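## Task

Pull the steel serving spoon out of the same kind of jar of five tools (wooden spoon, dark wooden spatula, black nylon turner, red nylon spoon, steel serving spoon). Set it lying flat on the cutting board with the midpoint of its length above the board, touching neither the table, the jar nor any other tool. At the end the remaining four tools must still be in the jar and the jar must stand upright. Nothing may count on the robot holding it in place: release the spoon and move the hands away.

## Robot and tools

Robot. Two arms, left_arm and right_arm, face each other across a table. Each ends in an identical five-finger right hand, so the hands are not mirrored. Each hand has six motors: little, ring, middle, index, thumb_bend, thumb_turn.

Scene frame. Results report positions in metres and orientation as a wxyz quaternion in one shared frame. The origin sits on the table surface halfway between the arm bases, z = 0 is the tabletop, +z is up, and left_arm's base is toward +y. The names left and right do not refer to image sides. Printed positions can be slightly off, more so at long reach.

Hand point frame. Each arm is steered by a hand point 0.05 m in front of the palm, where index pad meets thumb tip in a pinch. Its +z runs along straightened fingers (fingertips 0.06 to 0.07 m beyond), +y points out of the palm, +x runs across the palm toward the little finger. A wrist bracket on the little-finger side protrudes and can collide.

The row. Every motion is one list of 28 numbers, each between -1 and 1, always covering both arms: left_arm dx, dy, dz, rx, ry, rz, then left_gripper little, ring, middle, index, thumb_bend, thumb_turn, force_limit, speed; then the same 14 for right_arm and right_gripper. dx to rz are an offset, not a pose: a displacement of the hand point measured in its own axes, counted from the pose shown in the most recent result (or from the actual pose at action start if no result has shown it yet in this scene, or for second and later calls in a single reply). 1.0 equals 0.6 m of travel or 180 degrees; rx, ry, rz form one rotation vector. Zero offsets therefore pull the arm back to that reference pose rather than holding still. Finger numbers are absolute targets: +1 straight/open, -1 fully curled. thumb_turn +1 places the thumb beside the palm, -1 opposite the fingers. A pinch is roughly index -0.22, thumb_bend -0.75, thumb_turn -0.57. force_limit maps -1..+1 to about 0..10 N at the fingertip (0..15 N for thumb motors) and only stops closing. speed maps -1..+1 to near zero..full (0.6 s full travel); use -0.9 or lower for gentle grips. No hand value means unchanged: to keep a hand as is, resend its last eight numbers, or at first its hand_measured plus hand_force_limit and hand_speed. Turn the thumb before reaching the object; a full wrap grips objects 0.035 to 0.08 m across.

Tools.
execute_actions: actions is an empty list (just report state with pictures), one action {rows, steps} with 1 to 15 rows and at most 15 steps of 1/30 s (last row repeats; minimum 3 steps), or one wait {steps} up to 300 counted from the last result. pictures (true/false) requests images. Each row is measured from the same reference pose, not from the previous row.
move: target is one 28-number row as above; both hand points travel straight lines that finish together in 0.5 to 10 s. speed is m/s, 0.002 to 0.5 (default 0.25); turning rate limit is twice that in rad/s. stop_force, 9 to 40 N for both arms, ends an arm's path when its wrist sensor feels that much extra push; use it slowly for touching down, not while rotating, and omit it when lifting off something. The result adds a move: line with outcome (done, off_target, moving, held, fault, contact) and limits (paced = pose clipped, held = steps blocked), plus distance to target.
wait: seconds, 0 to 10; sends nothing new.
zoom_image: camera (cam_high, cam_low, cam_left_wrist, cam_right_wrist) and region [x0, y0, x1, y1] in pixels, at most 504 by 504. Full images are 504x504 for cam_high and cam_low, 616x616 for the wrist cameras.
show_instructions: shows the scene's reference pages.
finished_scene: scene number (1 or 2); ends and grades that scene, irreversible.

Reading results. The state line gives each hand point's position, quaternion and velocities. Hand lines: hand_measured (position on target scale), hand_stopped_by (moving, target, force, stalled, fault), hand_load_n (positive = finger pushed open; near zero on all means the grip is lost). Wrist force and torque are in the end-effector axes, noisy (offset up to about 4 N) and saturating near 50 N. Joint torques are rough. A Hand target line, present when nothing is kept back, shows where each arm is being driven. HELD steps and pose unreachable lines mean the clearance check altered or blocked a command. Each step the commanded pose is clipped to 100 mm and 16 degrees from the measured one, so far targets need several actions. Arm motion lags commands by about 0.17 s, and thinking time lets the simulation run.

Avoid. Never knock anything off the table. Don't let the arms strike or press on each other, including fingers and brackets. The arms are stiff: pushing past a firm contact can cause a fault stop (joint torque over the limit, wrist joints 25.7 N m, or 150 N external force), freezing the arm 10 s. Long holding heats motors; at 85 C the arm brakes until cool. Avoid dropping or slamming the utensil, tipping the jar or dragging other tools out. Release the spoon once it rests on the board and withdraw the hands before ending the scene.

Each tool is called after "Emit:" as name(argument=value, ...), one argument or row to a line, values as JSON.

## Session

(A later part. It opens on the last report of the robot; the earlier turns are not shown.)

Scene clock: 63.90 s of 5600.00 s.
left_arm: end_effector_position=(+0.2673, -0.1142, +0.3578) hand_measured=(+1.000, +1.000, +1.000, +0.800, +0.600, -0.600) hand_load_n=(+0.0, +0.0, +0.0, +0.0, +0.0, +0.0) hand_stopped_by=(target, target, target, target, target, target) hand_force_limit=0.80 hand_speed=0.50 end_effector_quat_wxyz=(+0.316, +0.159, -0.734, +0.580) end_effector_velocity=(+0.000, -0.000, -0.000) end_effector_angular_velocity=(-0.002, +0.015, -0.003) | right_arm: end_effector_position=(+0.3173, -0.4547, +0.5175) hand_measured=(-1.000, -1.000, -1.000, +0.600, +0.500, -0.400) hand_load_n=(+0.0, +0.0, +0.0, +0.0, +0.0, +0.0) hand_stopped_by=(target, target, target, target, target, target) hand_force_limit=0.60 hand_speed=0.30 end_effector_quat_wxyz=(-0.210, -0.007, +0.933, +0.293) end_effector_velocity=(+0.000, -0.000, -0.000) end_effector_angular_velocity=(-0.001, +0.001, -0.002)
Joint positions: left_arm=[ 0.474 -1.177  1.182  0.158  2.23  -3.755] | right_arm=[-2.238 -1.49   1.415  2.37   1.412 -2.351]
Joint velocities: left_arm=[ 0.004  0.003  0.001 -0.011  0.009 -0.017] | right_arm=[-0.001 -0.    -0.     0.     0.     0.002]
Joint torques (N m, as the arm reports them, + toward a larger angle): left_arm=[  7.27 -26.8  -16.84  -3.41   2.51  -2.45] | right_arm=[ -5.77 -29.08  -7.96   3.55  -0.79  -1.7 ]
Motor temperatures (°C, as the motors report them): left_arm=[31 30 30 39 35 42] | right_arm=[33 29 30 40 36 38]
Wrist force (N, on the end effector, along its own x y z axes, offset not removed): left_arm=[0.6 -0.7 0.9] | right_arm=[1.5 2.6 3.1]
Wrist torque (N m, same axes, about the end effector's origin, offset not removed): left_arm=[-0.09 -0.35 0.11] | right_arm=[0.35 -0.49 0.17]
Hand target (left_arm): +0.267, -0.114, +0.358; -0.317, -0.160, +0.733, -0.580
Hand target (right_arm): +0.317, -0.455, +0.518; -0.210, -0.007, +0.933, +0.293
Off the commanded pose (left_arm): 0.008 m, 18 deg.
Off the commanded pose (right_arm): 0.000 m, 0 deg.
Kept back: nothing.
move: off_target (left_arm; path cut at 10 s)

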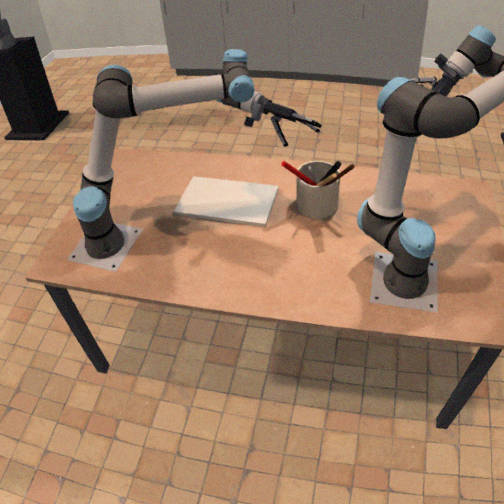

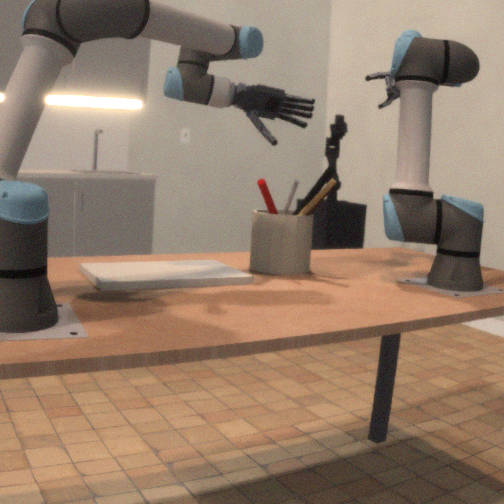

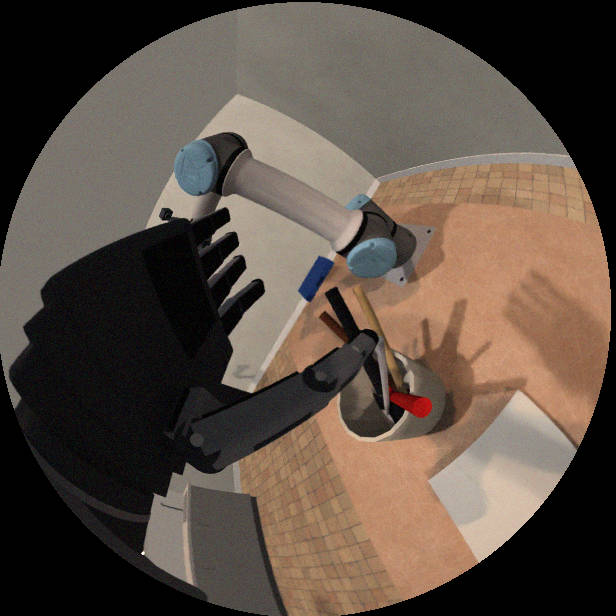

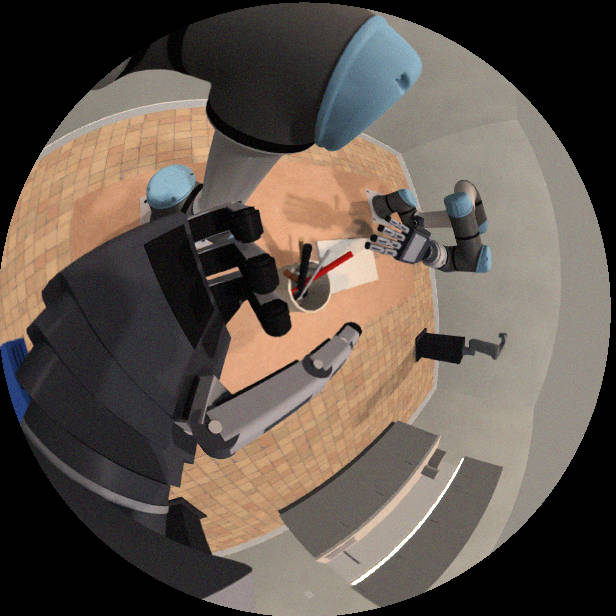

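Emit:
move(
  target=[-0.085,0.115,0.05,0,0,0,1,1,1,0.8,0.6,-0.6,0.8,0.5,0,0,0,0,0,0,-1,-1,-1,0.6,0.5,-0.4,0.6,0.3],
  speed=0.04,
)

Scene clock: 66.83 s of 5600.00 s.
left_arm: end_effector_position=(+0.2556, -0.1303, +0.2695) hand_measured=(+1.000, +1.000, +1.000, +0.800, +0.600, -0.600) hand_load_n=(+0.0, +0.0, +0.0, +0.0, +0.0, +0.0) hand_stopped_by=(target, target, target, target, target, target) hand_force_limit=0.80 hand_speed=0.50 end_effector_quat_wxyz=(+0.316, +0.159, -0.734, +0.580) end_effector_velocity=(-0.000, -0.000, +0.000) end_effector_angular_velocity=(-0.003, -0.001, +0.001) | right_arm: end_effector_position=(+0.3173, -0.4547, +0.5175) hand_measured=(-1.000, -1.000, -1.000, +0.600, +0.500, -0.400) hand_load_n=(+0.0, +0.0, +0.0, +0.0, +0.0, +0.0) hand_stopped_by=(target, target, target, target, target, target) hand_force_limit=0.60 hand_speed=0.30 end_effector_quat_wxyz=(-0.210, -0.007, +0.933, +0.293) end_effector_velocity=(-0.000, -0.000, -0.000) end_effector_angular_velocity=(+0.000, +0.000, +0.000)
Joint positions: left_arm=[ 0.443 -1.138  1.352 -0.055  2.2   -3.761] | right_arm=[-2.238 -1.49   1.415  2.37   1.412 -2.351]
Joint velocities: left_arm=[-0.    -0.001  0.003 -0.006 -0.001 -0.001] | right_arm=[-0.001  0.     0.    -0.     0.    -0.001]
Joint torques (N m, as the arm reports them, + toward a larger angle): left_arm=[ -6.64 -30.39 -14.86  -3.23  -1.91  -2.17] | right_arm=[ -6.5  -29.85  -9.04   3.44  -0.78  -2.05]
Motor temperatures (°C, as the motors report them): left_arm=[31 30 30 39 35 42] | right_arm=[33 29 30 40 36 38]
Wrist force (N, on the end effector, along its own x y z axes, offset not removed): left_arm=[-0.1 -0.5 1.4] | right_arm=[1.1 0.1 2.2]
Wrist torque (N m, same axes, about the end effector's origin, offset not removed): left_arm=[-0.08 -0.22 0.03] | right_arm=[-0.03 -0.43 0.06]
Hand target (left_arm): +0.256, -0.130, +0.269; -0.316, -0.159, +0.734, -0.580
Hand target (right_arm): +0.317, -0.455, +0.518; -0.210, -0.007, +0.933, +0.293
Off the commanded pose (left_arm): 0.000 m, 0 deg.
Off the commanded pose (right_arm): 0.000 m, 0 deg.
Kept back: nothing.
move: done

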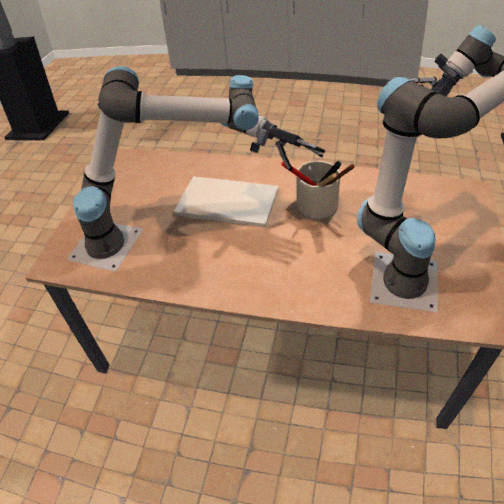

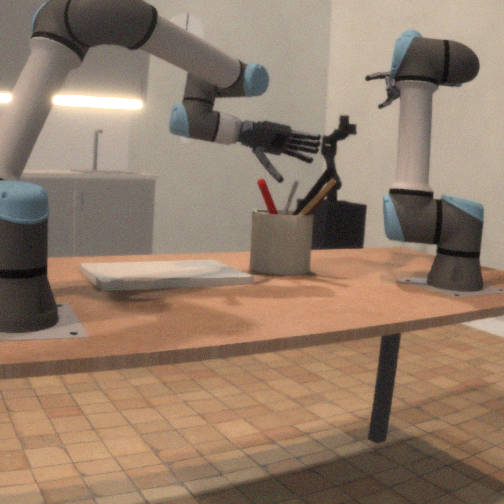

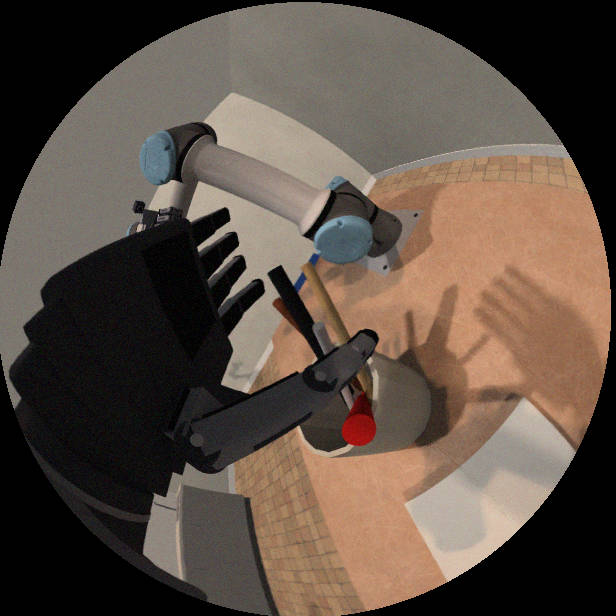

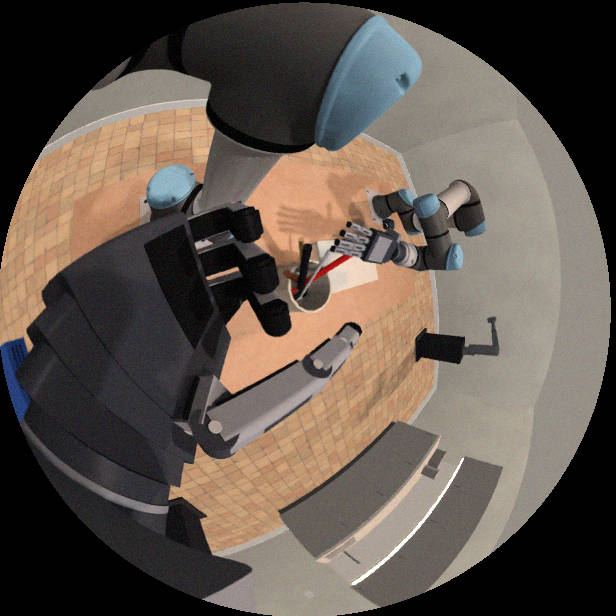

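Emit:
move(
  target=[-0.03,0.075,0.06,0,0,0,1,1,1,0.8,0.6,-0.3,0.8,0.5,0,0,0,0,0,0,-1,-1,-1,0.6,0.5,-0.4,0.6,0.3],
  speed=0.02,
  stop_force=9,
)

Scene clock: 70.40 s of 5600.00 s.
left_arm: end_effector_position=(+0.2321, -0.1542, +0.2197) hand_measured=(+1.000, +1.000, +1.000, +0.800, +0.600, -0.300) hand_load_n=(+0.0, +0.0, +0.0, +0.0, +0.0, +0.0) hand_stopped_by=(target, target, target, target, target, target) hand_force_limit=0.80 hand_speed=0.50 end_effector_quat_wxyz=(+0.316, +0.159, -0.734, +0.580) end_effector_velocity=(-0.001, -0.001, -0.002) end_effector_angular_velocity=(-0.001, -0.001, -0.000) | right_arm: end_effector_position=(+0.3173, -0.4547, +0.5175) hand_measured=(-1.000, -1.000, -1.000, +0.600, +0.500, -0.400) hand_load_n=(+0.0, +0.0, +0.0, +0.0, +0.0, +0.0) hand_stopped_by=(target, target, target, target, target, target) hand_force_limit=0.60 hand_speed=0.30 end_effector_quat_wxyz=(-0.210, -0.007, +0.933, +0.293) end_effector_velocity=(+0.000, +0.000, +0.000) end_effector_angular_velocity=(+0.000, -0.001, +0.000)
Joint positions: left_arm=[ 0.389 -1.089  1.41  -0.168  2.146 -3.771] | right_arm=[-2.238 -1.49   1.415  2.37   1.412 -2.351]
Joint velocities: left_arm=[-0.003  0.003  0.002 -0.006 -0.002  0.   ] | right_arm=[-0.    -0.     0.    -0.    -0.    -0.001]
Joint torques (N m, as the arm reports them, + toward a larger angle): left_arm=[ -6.49 -32.42 -15.2   -3.65  -1.84  -2.23] | right_arm=[ -5.45 -29.43  -8.97   3.79  -0.54  -1.87]
Motor temperatures (°C, as the motors report them): left_arm=[31 30 30 39 35 42] | right_arm=[33 29 30 40 36 38]
Wrist force (N, on the end effector, along its own x y z axes, offset not removed): left_arm=[-1.0 -1.7 1.7] | right_arm=[0.8 2.9 2.4]
Wrist torque (N m, same axes, about the end effector's origin, offset not removed): left_arm=[-0.27 -0.20 0.02] | right_arm=[0.41 -0.34 0.24]
Hand target (left_arm): +0.232, -0.154, +0.219; -0.316, -0.159, +0.734, -0.580
Hand target (right_arm): +0.317, -0.455, +0.518; -0.210, -0.007, +0.933, +0.293
Off the commanded pose (left_arm): 0.000 m, 0 deg.
Off the commanded pose (right_arm): 0.000 m, 0 deg.
Kept back: nothing.
move: done

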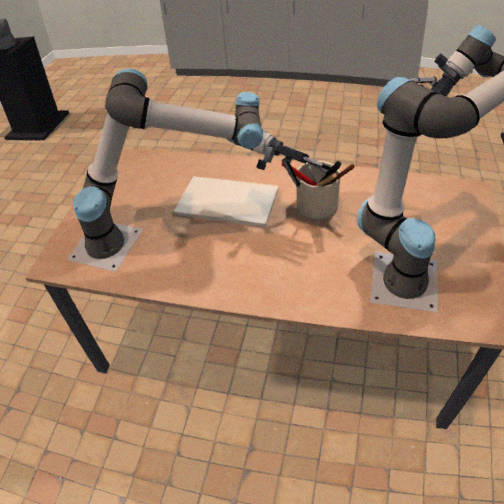

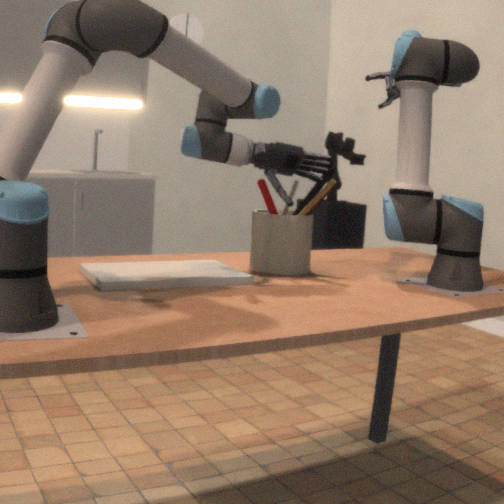

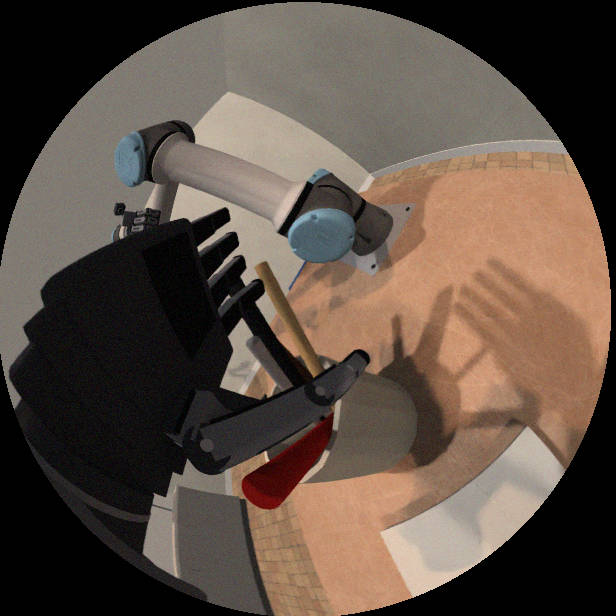

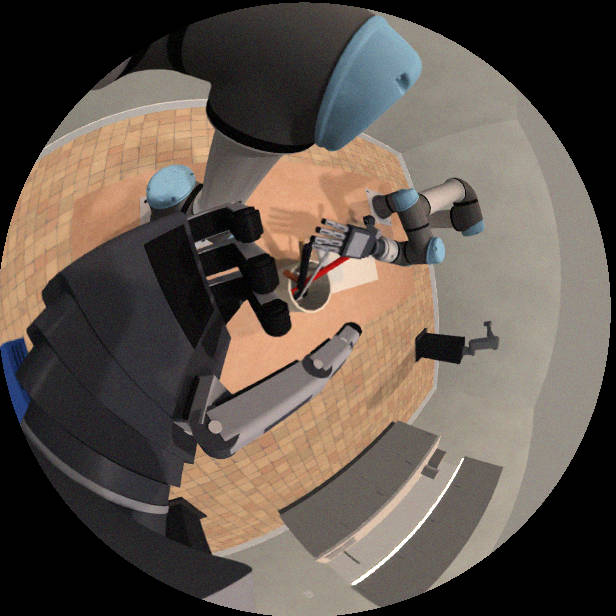

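Emit:
move(
  target=[-0.055,-0.01,0.01,0,0,0,1,1,1,0.8,0.6,-0.3,0.8,0.5,0,0,0,0,0,0,-1,-1,-1,0.6,0.5,-0.4,0.6,0.3],
  speed=0.015,
  stop_force=9,
)

Emit:
zoom_image(
  camera="cam_left_wrist",
  region=[180,220,440,520],
)

Scene clock: 73.20 s of 5600.00 s.
left_arm: end_effector_position=(+0.2585, -0.1659, +0.2022) hand_measured=(+1.000, +1.000, +1.000, +0.800, +0.600, -0.300) hand_load_n=(+0.0, +0.0, -0.5, +0.0, +0.0, +0.0) hand_stopped_by=(target, target, target, target, target, target) hand_force_limit=0.80 hand_speed=0.50 end_effector_quat_wxyz=(+0.316, +0.159, -0.734, +0.580) end_effector_velocity=(+0.001, -0.001, -0.004) end_effector_angular_velocity=(+0.004, +0.002, -0.001) | right_arm: end_effector_position=(+0.3173, -0.4547, +0.5175) hand_measured=(-1.000, -1.000, -1.000, +0.600, +0.500, -0.400) hand_load_n=(+0.0, +0.0, +0.0, +0.0, +0.0, +0.0) hand_stopped_by=(target, target, target, target, target, target) hand_force_limit=0.60 hand_speed=0.30 end_effector_quat_wxyz=(-0.210, -0.007, +0.933, +0.293) end_effector_velocity=(-0.000, -0.000, -0.000) end_effector_angular_velocity=(-0.001, +0.001, -0.000)
Joint positions: left_arm=[ 0.427 -1.02   1.349 -0.172  2.184 -3.764] | right_arm=[-2.238 -1.49   1.415  2.37   1.412 -2.351]
Joint velocities: left_arm=[ 0.002  0.008 -0.005  0.001  0.003 -0.001] | right_arm=[-0.     0.     0.     0.     0.001  0.001]
Joint torques (N m, as the arm reports them, + toward a larger angle): left_arm=[  5.81 -34.45 -28.45  -2.97   2.21   2.4 ] | right_arm=[ -5.63 -29.38  -8.89   3.61  -0.75  -2.04]
Motor temperatures (°C, as the motors report them): left_arm=[31 30 30 39 35 42] | right_arm=[33 29 30 40 36 38]
Wrist force (N, on the end effector, along its own x y z axes, offset not removed): left_arm=[1.3 -2.3 0.5] | right_arm=[0.3 1.7 3.8]
Wrist torque (N m, same axes, about the end effector's origin, offset not removed): left_arm=[-0.34 -0.38 0.08] | right_arm=[0.23 -0.27 -0.05]
Hand target (left_arm): +0.259, -0.166, +0.202; -0.316, -0.159, +0.734, -0.580
Hand target (right_arm): +0.317, -0.455, +0.518; -0.210, -0.007, +0.933, +0.293
Off the commanded pose (left_arm): 0.000 m, 0 deg.
Off the commanded pose (right_arm): 0.000 m, 0 deg.
Kept back: nothing.
move: done

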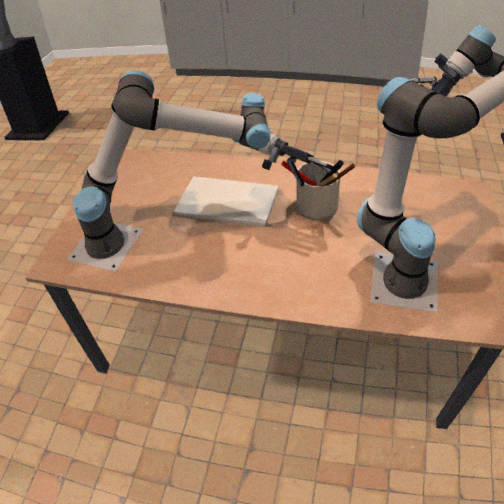

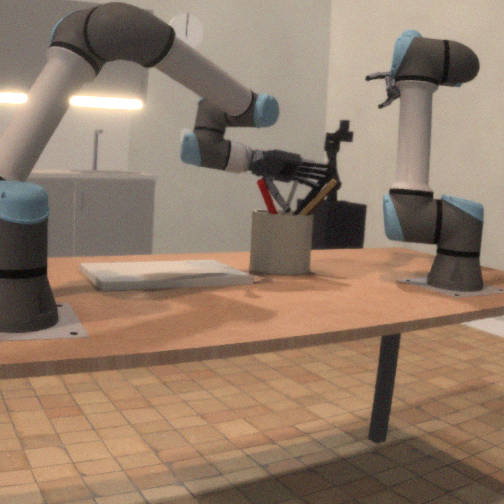

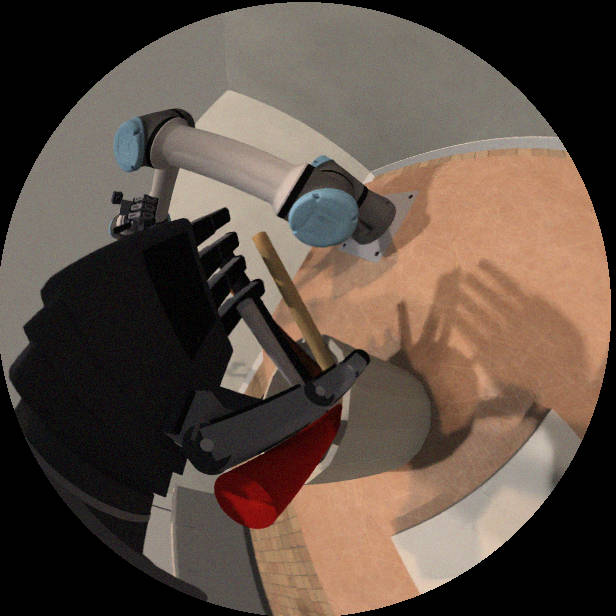

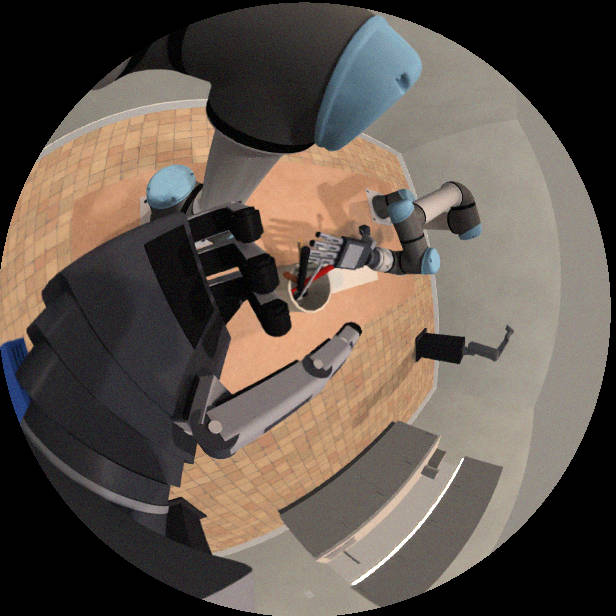

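Region (180, 220, 440, 520) of cam_left_wrist's 616x616 image, scaled by 1.680, with more detail than that image has; it fills the left 437 columns of this view, and the rest is white.

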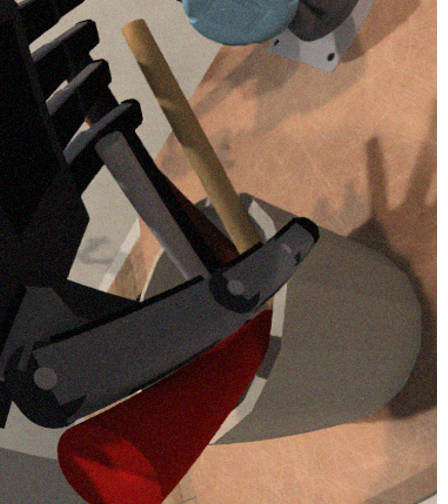

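Steel tip is in front of the index. Close index.

Emit:
execute_actions(
  actions=[
    {"rows":[[0,0,0,0,0,0,1,1,1,-1,0.6,-0.3,1,-0.3,0,0,0,0,0,0,-1,-1,-1,0.6,0.5,-0.4,0.6,0.3]],"steps":15},
  ],
)

Emit:
wait(
  seconds=1.5,
)

Scene clock: 73.67 s of 5600.00 s.
left_arm: end_effector_position=(+0.2585, -0.1659, +0.2022) hand_measured=(+1.000, +1.000, +1.000, +0.536, +0.600, -0.300) hand_load_n=(+0.0, +0.0, +0.0, +5.0, +0.0, +0.0) hand_stopped_by=(target, target, target, force, target, target) hand_force_limit=1.00 hand_speed=-0.30 end_effector_quat_wxyz=(+0.316, +0.159, -0.734, +0.580) end_effector_velocity=(-0.001, -0.000, -0.000) end_effector_angular_velocity=(+0.000, -0.001, -0.001) | right_arm: end_effector_position=(+0.3173, -0.4547, +0.5175) hand_measured=(-1.000, -1.000, -1.000, +0.600, +0.500, -0.400) hand_load_n=(+0.0, +0.0, +0.0, +0.0, +0.0, +0.0) hand_stopped_by=(target, target, target, target, target, target) hand_force_limit=0.60 hand_speed=0.30 end_effector_quat_wxyz=(-0.210, -0.007, +0.933, +0.293) end_effector_velocity=(-0.000, +0.000, -0.000) end_effector_angular_velocity=(-0.000, +0.000, +0.000)
Joint positions: left_arm=[ 0.427 -1.02   1.349 -0.173  2.184 -3.764] | right_arm=[-2.238 -1.49   1.415  2.37   1.412 -2.351]
Joint velocities: left_arm=[-0.002 -0.     0.001  0.    -0.001  0.001] | right_arm=[ 0.    -0.     0.     0.     0.001  0.   ]
Joint torques (N m, as the arm reports them, + toward a larger angle): left_arm=[-11.31 -50.64 -11.19  -0.26  -0.96   1.24] | right_arm=[ -6.61 -29.81  -9.24   3.76  -0.57  -1.66]
Motor temperatures (°C, as the motors report them): left_arm=[31 30 30 39 35 42] | right_arm=[33 29 30 40 36 38]
Wrist force (N, on the end effector, along its own x y z axes, offset not removed): left_arm=[1.7 -8.2 -3.6] | right_arm=[0.8 1.6 2.0]
Wrist torque (N m, same axes, about the end effector's origin, offset not removed): left_arm=[0.44 -0.22 0.13] | right_arm=[0.33 -0.25 0.05]
Steps of this call (steps 1 to 2: nothing new was sent; steps 3 to 14: the first 12 steps of this action). Readings (end_effector_position | what the end effector reports):
3: left_arm (+0.2586, -0.1660, +0.2021) | right_arm (+0.3173, -0.4547, +0.5175) | left_arm hand_measured=(+1.000, +1.000, +1.000, +0.800, +0.600, -0.300) hand_load_n=(+0.0, +0.0, -0.5, +0.0, +0.0, +0.0) hand_stopped_by=(target, target, target, moving, target, target) hand_force_limit=1.00 hand_speed=-0.30 | right_arm hand_measured=(-1.000, -1.000, -1.000, +0.600, +0.500, -0.400) hand_load_n=(+0.0, +0.0, +0.0, +0.0, +0.0, +0.0) hand_stopped_by=(target, target, target, target, target, target) hand_force_limit=0.60 hand_speed=0.30
4: left_arm (+0.2586, -0.1660, +0.2021) | right_arm (+0.3173, -0.4547, +0.5175) | left_arm hand_measured=(+1.000, +1.000, +1.000, +0.800, +0.600, -0.300) hand_load_n=(+0.0, +0.0, -0.5, +0.0, +0.0, +0.0) hand_stopped_by=(target, target, target, moving, target, target) hand_force_limit=1.00 hand_speed=-0.30 | right_arm hand_measured=(-1.000, -1.000, -1.000, +0.600, +0.500, -0.400) hand_load_n=(+0.0, +0.0, +0.0, +0.0, +0.0, +0.0) hand_stopped_by=(target, target, target, target, target, target) hand_force_limit=0.60 hand_speed=0.30
6: left_arm (+0.2586, -0.1660, +0.2021) | right_arm (+0.3173, -0.4547, +0.5175) | left_arm hand_measured=(+1.000, +1.000, +1.000, +0.764, +0.600, -0.300) hand_load_n=(+0.0, +0.0, -0.5, +0.0, +0.0, +0.0) hand_stopped_by=(target, target, target, moving, target, target) hand_force_limit=1.00 hand_speed=-0.30 | right_arm hand_measured=(-1.000, -1.000, -1.000, +0.600, +0.500, -0.400) hand_load_n=(+0.0, +0.0, +0.0, +0.0, +0.0, +0.0) hand_stopped_by=(target, target, target, target, target, target) hand_force_limit=0.60 hand_speed=0.30
10: left_arm (+0.2586, -0.1659, +0.2021) | right_arm (+0.3173, -0.4547, +0.5175) | left_arm hand_measured=(+1.000, +1.000, +1.000, +0.610, +0.600, -0.300) hand_load_n=(+0.0, +0.0, -0.5, +1.0, +0.0, +0.0) hand_stopped_by=(target, target, target, moving, target, target) hand_force_limit=1.00 hand_speed=-0.30 | right_arm hand_measured=(-1.000, -1.000, -1.000, +0.600, +0.500, -0.400) hand_load_n=(+0.0, +0.0, +0.0, +0.0, +0.0, +0.0) hand_stopped_by=(target, target, target, target, target, target) hand_force_limit=0.60 hand_speed=0.30
14: the state above

Scene clock: 75.27 s of 5600.00 s.
left_arm: end_effector_position=(+0.2585, -0.1659, +0.2022) hand_measured=(+1.000, +1.000, +1.000, +0.536, +0.600, -0.300) hand_load_n=(+0.0, +0.0, +0.0, +5.0, +0.0, +0.0) hand_stopped_by=(target, target, target, force, target, target) hand_force_limit=1.00 hand_speed=-0.30 end_effector_quat_wxyz=(+0.316, +0.159, -0.734, +0.580) end_effector_velocity=(+0.000, -0.000, -0.000) end_effector_angular_velocity=(+0.001, -0.000, +0.001) | right_arm: end_effector_position=(+0.3173, -0.4547, +0.5175) hand_measured=(-1.000, -1.000, -1.000, +0.600, +0.500, -0.400) hand_load_n=(+0.0, +0.0, +0.0, +0.0, +0.0, +0.0) hand_stopped_by=(target, target, target, target, target, target) hand_force_limit=0.60 hand_speed=0.30 end_effector_quat_wxyz=(-0.210, -0.007, +0.933, +0.293) end_effector_velocity=(+0.000, +0.000, +0.000) end_effector_angular_velocity=(+0.000, -0.001, -0.001)
Joint positions: left_arm=[ 0.427 -1.02   1.349 -0.172  2.184 -3.764] | right_arm=[-2.238 -1.49   1.415  2.37   1.412 -2.351]
Joint velocities: left_arm=[-0.     0.    -0.     0.001 -0.002  0.   ] | right_arm=[-0.001 -0.001 -0.    -0.    -0.001 -0.   ]
Joint torques (N m, as the arm reports them, + toward a larger angle): left_arm=[-12.06 -50.91 -11.11   3.01  -0.67  -2.39] | right_arm=[ -6.01 -29.92  -8.73   3.87  -0.74  -1.88]
Motor temperatures (°C, as the motors report them): left_arm=[31 30 30 39 35 42] | right_arm=[33 29 30 40 36 38]
Wrist force (N, on the end effector, along its own x y z axes, offset not removed): left_arm=[1.8 -8.3 -4.0] | right_arm=[0.8 2.4 1.8]
Wrist torque (N m, same axes, about the end effector's origin, offset not removed): left_arm=[0.50 -0.21 0.23] | right_arm=[0.39 -0.29 0.13]
Hand target (left_arm): +0.258, -0.166, +0.202; -0.316, -0.159, +0.734, -0.580
Hand target (right_arm): +0.317, -0.455, +0.518; -0.210, -0.007, +0.933, +0.293
Off the commanded pose (left_arm): 0.000 m, 0 deg.
Off the commanded pose (right_arm): 0.000 m, 0 deg.
Kept back: nothing.
Steps of this call (steps 1 to 3: the last 3 steps of your previous action; steps 4 to 48: nothing new was sent). Readings (end_effector_position | what the end effector reports):
1: left_arm (+0.2585, -0.1659, +0.2022) | right_arm (+0.3173, -0.4547, +0.5175) | left_arm hand_measured=(+1.000, +1.000, +1.000, +0.536, +0.600, -0.300) hand_load_n=(+0.0, +0.0, +0.0, +5.0, +0.0, +0.0) hand_stopped_by=(target, target, target, force, target, target) hand_force_limit=1.00 hand_speed=-0.30 | right_arm hand_measured=(-1.000, -1.000, -1.000, +0.600, +0.500, -0.400) hand_load_n=(+0.0, +0.0, +0.0, +0.0, +0.0, +0.0) hand_stopped_by=(target, target, target, target, target, target) hand_force_limit=0.60 hand_speed=0.30
2: left_arm (+0.2585, -0.1659, +0.2022) | right_arm (+0.3173, -0.4547, +0.5175) | left_arm hand_measured=(+1.000, +1.000, +1.000, +0.536, +0.600, -0.300) hand_load_n=(+0.0, +0.0, +0.0, +5.0, +0.0, +0.0) hand_stopped_by=(target, target, target, force, target, target) hand_force_limit=1.00 hand_speed=-0.30 | right_arm hand_measured=(-1.000, -1.000, -1.000, +0.600, +0.500, -0.400) hand_load_n=(+0.0, +0.0, +0.0, +0.0, +0.0, +0.0) hand_stopped_by=(target, target, target, target, target, target) hand_force_limit=0.60 hand_speed=0.30
4: left_arm (+0.2585, -0.1659, +0.2022) | right_arm (+0.3173, -0.4547, +0.5175) | left_arm hand_measured=(+1.000, +1.000, +1.000, +0.536, +0.600, -0.300) hand_load_n=(+0.0, +0.0, +0.0, +5.0, +0.0, +0.0) hand_stopped_by=(target, target, target, force, target, target) hand_force_limit=1.00 hand_speed=-0.30 | right_arm hand_measured=(-1.000, -1.000, -1.000, +0.600, +0.500, -0.400) hand_load_n=(+0.0, +0.0, +0.0, +0.0, +0.0, +0.0) hand_stopped_by=(target, target, target, target, target, target) hand_force_limit=0.60 hand_speed=0.30
8: left_arm (+0.2585, -0.1659, +0.2022) | right_arm (+0.3173, -0.4547, +0.5175) | left_arm hand_measured=(+1.000, +1.000, +1.000, +0.536, +0.600, -0.300) hand_load_n=(+0.0, +0.0, +0.0, +5.0, +0.0, +0.0) hand_stopped_by=(target, target, target, force, target, target) hand_force_limit=1.00 hand_speed=-0.30 | right_arm hand_measured=(-1.000, -1.000, -1.000, +0.600, +0.500, -0.400) hand_load_n=(+0.0, +0.0, +0.0, +0.0, +0.0, +0.0) hand_stopped_by=(target, target, target, target, target, target) hand_force_limit=0.60 hand_speed=0.30
48: the state above

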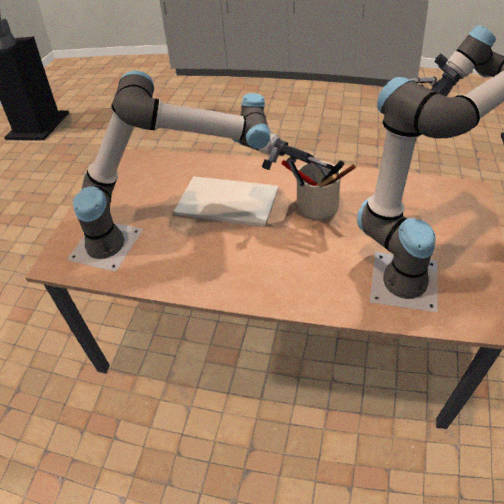

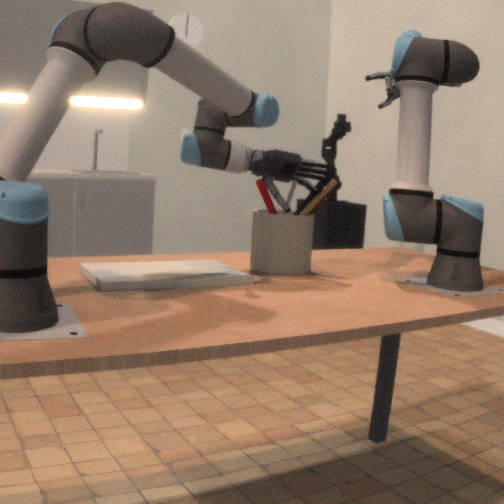

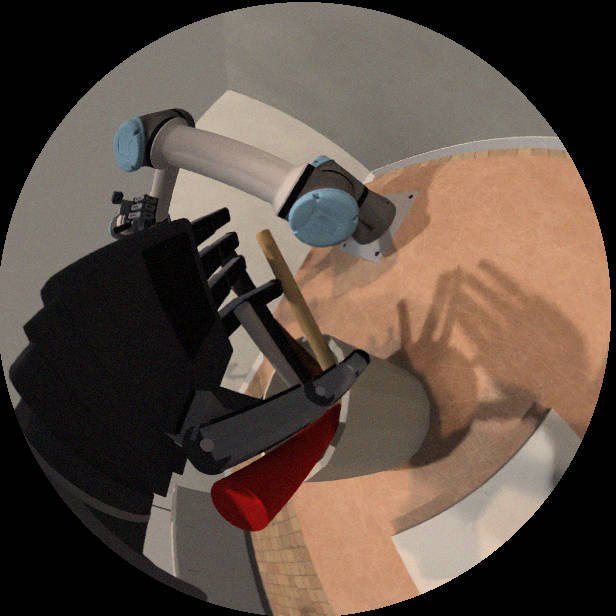

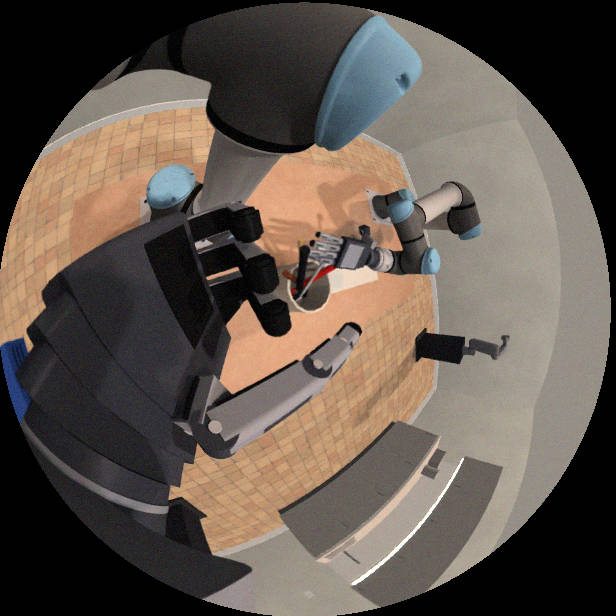

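Emit:
move(
  target=[-0.025,-0.015,0.0,0,0,0,1,1,1,0.8,0.6,-0.3,1,0, 0,0,0,0,0,0,-1,-1,-1,0.6,0.5,-0.4,0.6,0.3],
  speed=0.05,
)

Emit:
move(
  target=[0,0,0.02,0,0,0,1,1,1,0.8,0.6,-0.3,1,0, 0,0,0,0,0,0,-1,-1,-1,0.6,0.5,-0.4,0.6,0.3],
  speed=0.05,
)

Emit:
move(
  target=[0,0.02,0,0,0,0,1,1,1,0.8,0.6,-0.3,1,0, 0,0,0,0,0,0,-1,-1,-1,0.6,0.5,-0.4,0.6,0.3],
  speed=0.03,
)

Scene clock: 76.43 s of 5600.00 s.
left_arm: end_effector_position=(+0.2748, -0.1703, +0.1992) hand_measured=(+1.000, +1.000, +1.000, +0.800, +0.600, -0.300) hand_load_n=(+0.0, +0.0, +0.0, -0.5, +0.0, +0.0) hand_stopped_by=(target, target, target, target, target, target) hand_force_limit=1.00 hand_speed=0.00 end_effector_quat_wxyz=(+0.316, +0.159, -0.734, +0.580) end_effector_velocity=(+0.003, -0.001, -0.000) end_effector_angular_velocity=(+0.000, -0.001, -0.000) | right_arm: end_effector_position=(+0.3173, -0.4547, +0.5175) hand_measured=(-1.000, -1.000, -1.000, +0.600, +0.500, -0.400) hand_load_n=(+0.0, +0.0, +0.0, +0.0, +0.0, +0.0) hand_stopped_by=(target, target, target, target, target, target) hand_force_limit=0.60 hand_speed=0.30 end_effector_quat_wxyz=(-0.210, -0.007, +0.933, +0.293) end_effector_velocity=(+0.000, -0.000, -0.000) end_effector_angular_velocity=(-0.001, +0.001, -0.002)
Joint positions: left_arm=[ 0.451 -0.987  1.305 -0.158  2.207 -3.759] | right_arm=[-2.238 -1.49   1.415  2.37   1.412 -2.351]
Joint velocities: left_arm=[ 0.004  0.006 -0.009  0.004  0.004  0.002] | right_arm=[-0.    -0.     0.     0.    -0.     0.002]
Joint torques (N m, as the arm reports them, + toward a larger angle): left_arm=[  8.36 -34.87 -29.53   1.6    2.29   2.17] | right_arm=[ -5.78 -29.82  -8.39   3.61  -0.71  -2.  ]
Motor temperatures (°C, as the motors report them): left_arm=[31 30 30 39 35 42] | right_arm=[33 29 30 40 36 38]
Wrist force (N, on the end effector, along its own x y z axes, offset not removed): left_arm=[0.3 -0.7 1.3] | right_arm=[1.4 4.1 0.6]
Wrist torque (N m, same axes, about the end effector's origin, offset not removed): left_arm=[-0.16 -0.19 0.07] | right_arm=[0.71 -0.41 0.06]
Hand target (left_arm): +0.275, -0.170, +0.199; -0.316, -0.159, +0.734, -0.580
Hand target (right_arm): +0.317, -0.455, +0.518; -0.210, -0.007, +0.933, +0.293
Off the commanded pose (left_arm): 0.000 m, 0 deg.
Off the commanded pose (right_arm): 0.000 m, 0 deg.
Kept back: nothing.
move: done

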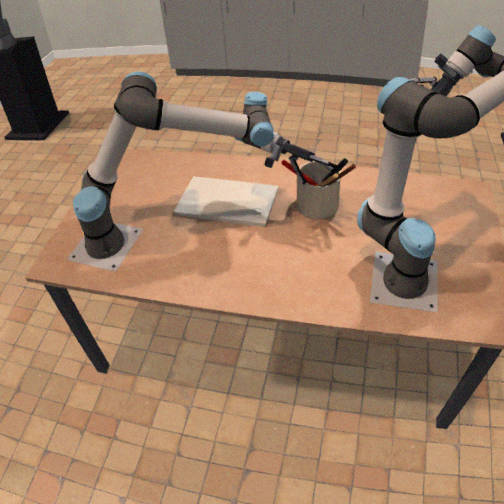

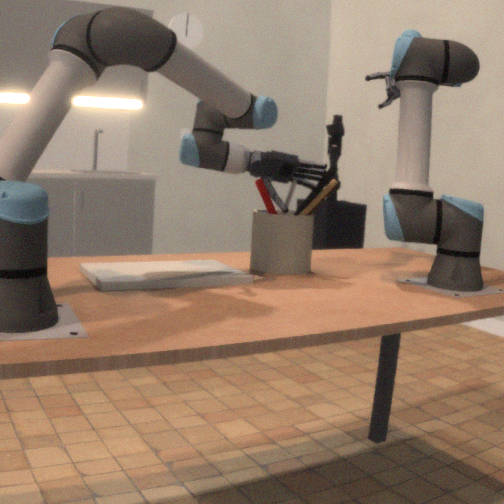

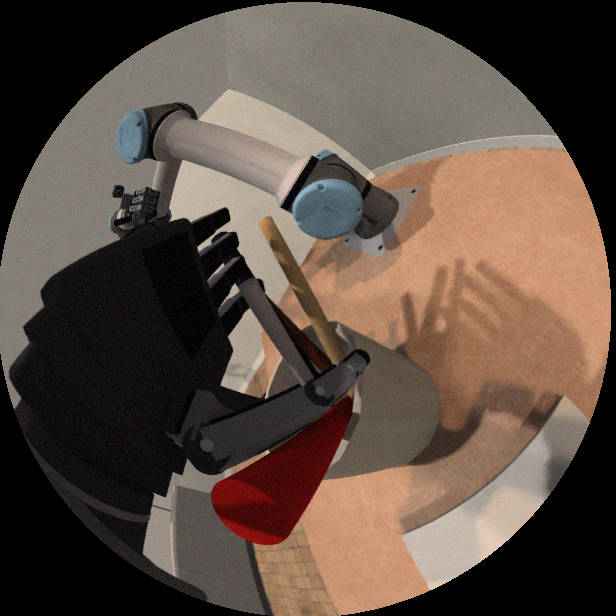

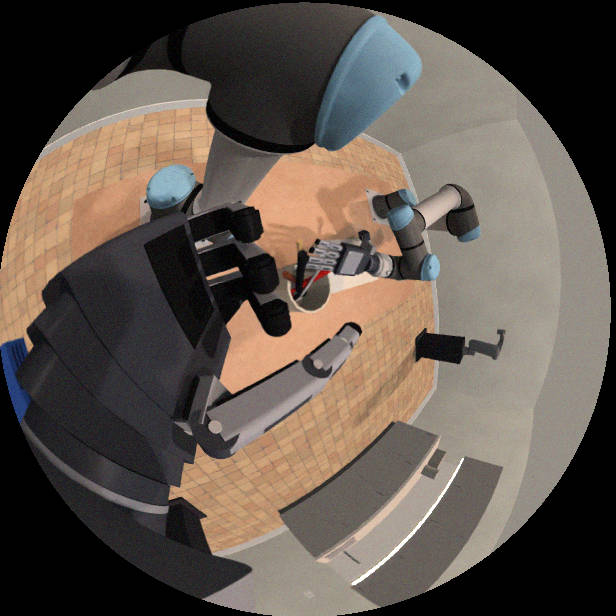

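Scene clock: 77.27 s of 5600.00 s.
left_arm: end_effector_position=(+0.2715, -0.1814, +0.1977) hand_measured=(+1.000, +1.000, +1.000, +0.800, +0.600, -0.300) hand_load_n=(+0.0, +0.0, +0.0, -0.5, +0.0, +0.0) hand_stopped_by=(target, target, target, target, target, target) hand_force_limit=1.00 hand_speed=0.00 end_effector_quat_wxyz=(+0.316, +0.159, -0.734, +0.580) end_effector_velocity=(-0.001, -0.002, -0.002) end_effector_angular_velocity=(+0.002, +0.000, -0.000) | right_arm: end_effector_position=(+0.3173, -0.4547, +0.5175) hand_measured=(-1.000, -1.000, -1.000, +0.600, +0.500, -0.400) hand_load_n=(+0.0, +0.0, +0.0, +0.0, +0.0, +0.0) hand_stopped_by=(target, target, target, target, target, target) hand_force_limit=0.60 hand_speed=0.30 end_effector_quat_wxyz=(-0.210, -0.007, +0.933, +0.293) end_effector_velocity=(-0.000, +0.000, -0.000) end_effector_angular_velocity=(-0.001, +0.001, +0.000)
Joint positions: left_arm=[ 0.439 -0.969  1.278 -0.151  2.195 -3.762] | right_arm=[-2.238 -1.49   1.415  2.37   1.412 -2.351]
Joint velocities: left_arm=[-0.002  0.006 -0.006  0.003 -0.002  0.   ] | right_arm=[ 0.001 -0.    -0.     0.     0.001  0.001]
Joint torques (N m, as the arm reports them, + toward a larger angle): left_arm=[ -5.99 -37.13 -29.45   1.49  -2.12  -2.22] | right_arm=[ -6.01 -28.61  -8.39   3.77  -0.74  -1.99]
Motor temperatures (°C, as the motors report them): left_arm=[31 30 30 39 35 42] | right_arm=[33 29 30 40 36 38]
Wrist force (N, on the end effector, along its own x y z axes, offset not removed): left_arm=[1.2 -1.5 0.1] | right_arm=[0.2 2.1 1.7]
Wrist torque (N m, same axes, about the end effector's origin, offset not removed): left_arm=[-0.24 -0.46 0.10] | right_arm=[0.26 -0.30 0.06]
Hand target (left_arm): +0.271, -0.182, +0.198; -0.316, -0.159, +0.734, -0.580
Hand target (right_arm): +0.317, -0.455, +0.518; -0.210, -0.007, +0.933, +0.293
Off the commanded pose (left_arm): 0.000 m, 0 deg.
Off the commanded pose (right_arm): 0.000 m, 0 deg.
Kept back: nothing.
move: done

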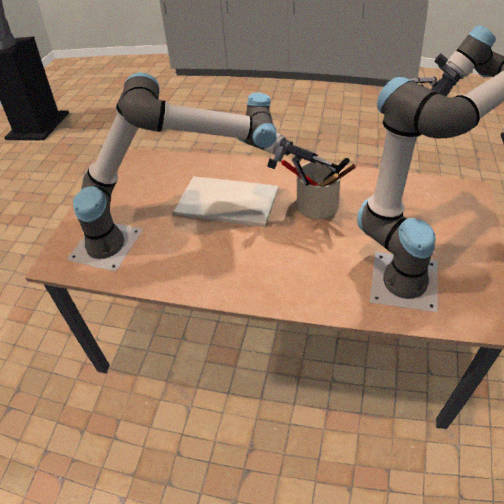

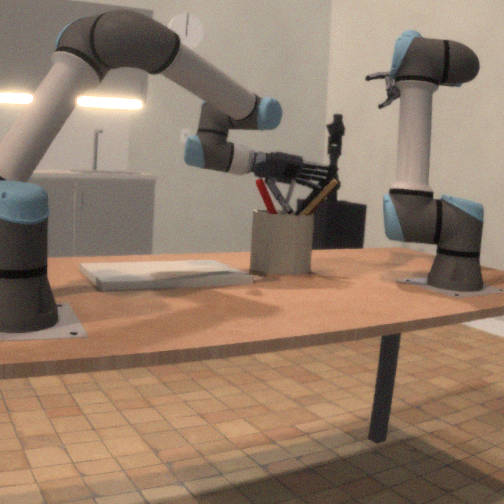

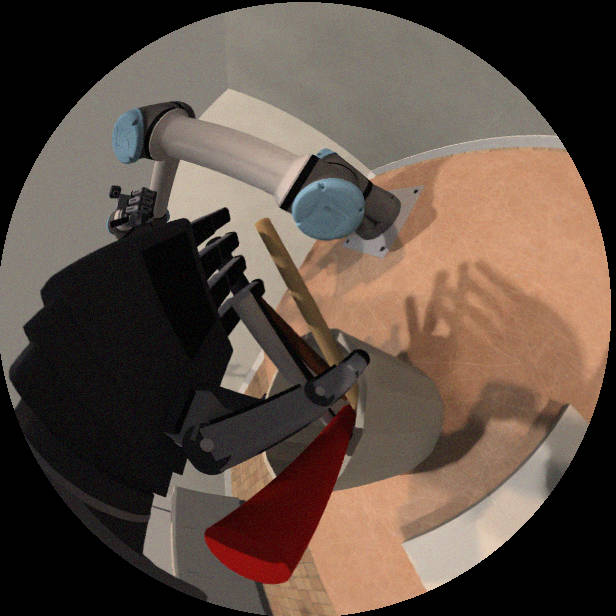

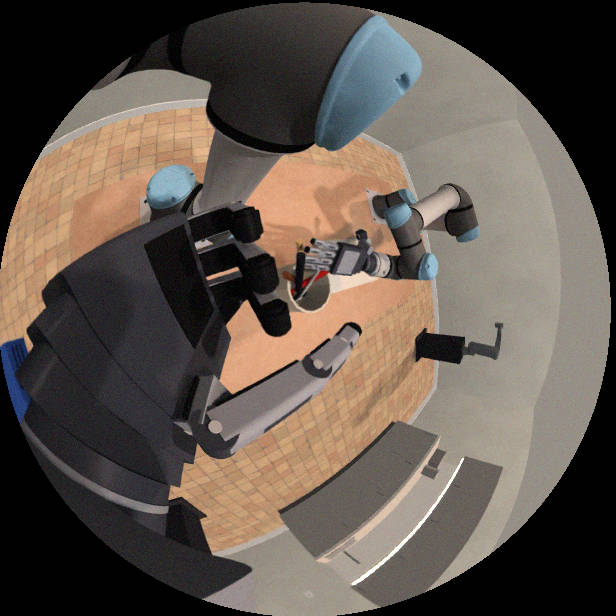

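Scene clock: 78.10 s of 5600.00 s.
left_arm: end_effector_position=(+0.2645, -0.1781, +0.1890) hand_measured=(+1.000, +1.000, +1.000, +0.800, +0.600, -0.300) hand_load_n=(+0.0, +0.0, +0.0, +0.0, +0.0, +0.0) hand_stopped_by=(target, target, target, target, target, target) hand_force_limit=1.00 hand_speed=0.00 end_effector_quat_wxyz=(+0.316, +0.159, -0.734, +0.580) end_effector_velocity=(-0.000, +0.001, -0.003) end_effector_angular_velocity=(+0.001, +0.000, +0.002) | right_arm: end_effector_position=(+0.3173, -0.4547, +0.5175) hand_measured=(-1.000, -1.000, -1.000, +0.600, +0.500, -0.400) hand_load_n=(+0.0, +0.0, +0.0, +0.0, +0.0, +0.0) hand_stopped_by=(target, target, target, target, target, target) hand_force_limit=0.60 hand_speed=0.30 end_effector_quat_wxyz=(-0.210, -0.007, +0.933, +0.293) end_effector_velocity=(+0.000, +0.000, +0.000) end_effector_angular_velocity=(+0.000, +0.000, -0.001)
Joint positions: left_arm=[ 0.43  -0.977  1.316 -0.182  2.186 -3.763] | right_arm=[-2.238 -1.49   1.415  2.37   1.412 -2.351]
Joint velocities: left_arm=[-0.    -0.002  0.009 -0.006 -0.002 -0.   ] | right_arm=[ 0.     0.     0.    -0.    -0.001  0.001]
Joint torques (N m, as the arm reports them, + toward a larger angle): left_arm=[ -7.02 -59.   -16.74  -3.35  -1.75  -2.18] | right_arm=[ -6.23 -29.12  -8.13   3.61  -0.67  -1.8 ]
Motor temperatures (°C, as the motors report them): left_arm=[31 30 30 39 35 42] | right_arm=[33 29 30 40 36 38]
Wrist force (N, on the end effector, along its own x y z axes, offset not removed): left_arm=[0.6 -0.8 1.4] | right_arm=[1.0 3.4 1.4]
Wrist torque (N m, same axes, about the end effector's origin, offset not removed): left_arm=[-0.18 -0.39 0.11] | right_arm=[0.50 -0.31 0.21]
Hand target (left_arm): +0.264, -0.178, +0.189; -0.316, -0.159, +0.734, -0.580
Hand target (right_arm): +0.317, -0.455, +0.518; -0.210, -0.007, +0.933, +0.293
Off the commanded pose (left_arm): 0.000 m, 0 deg.
Off the commanded pose (right_arm): 0.000 m, 0 deg.
Kept back: nothing.
move: done

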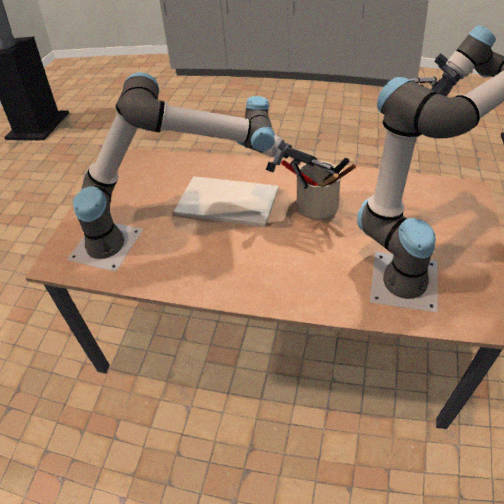

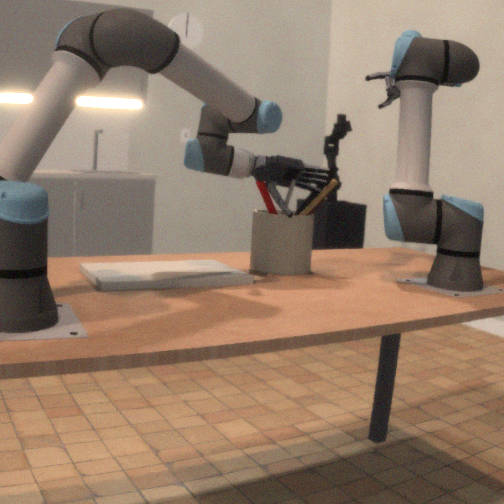

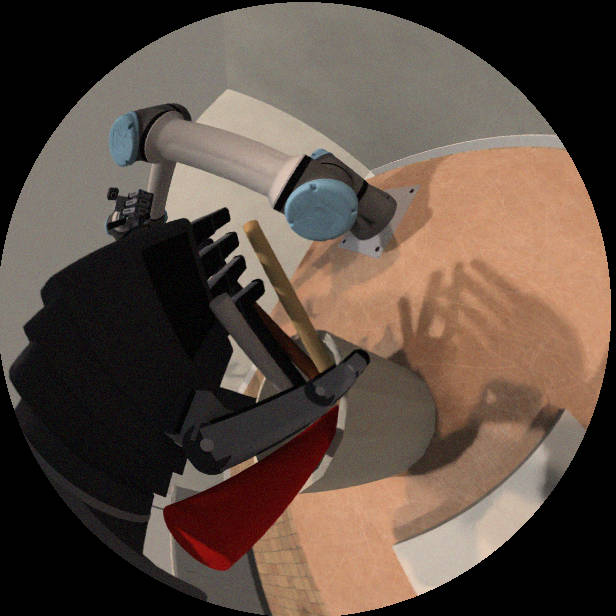

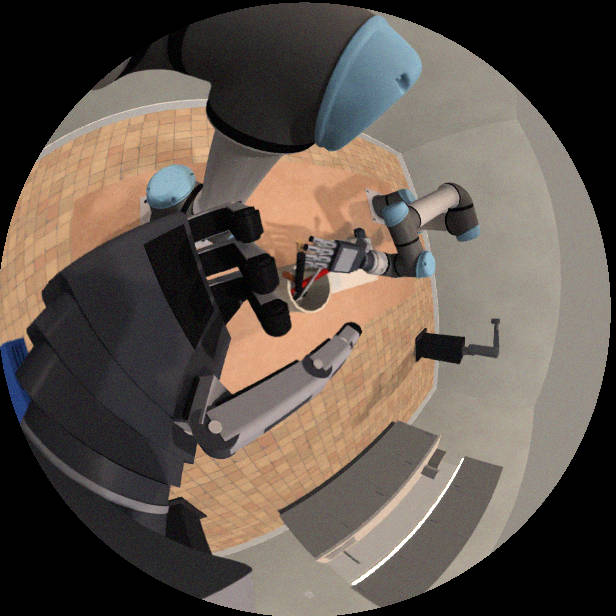

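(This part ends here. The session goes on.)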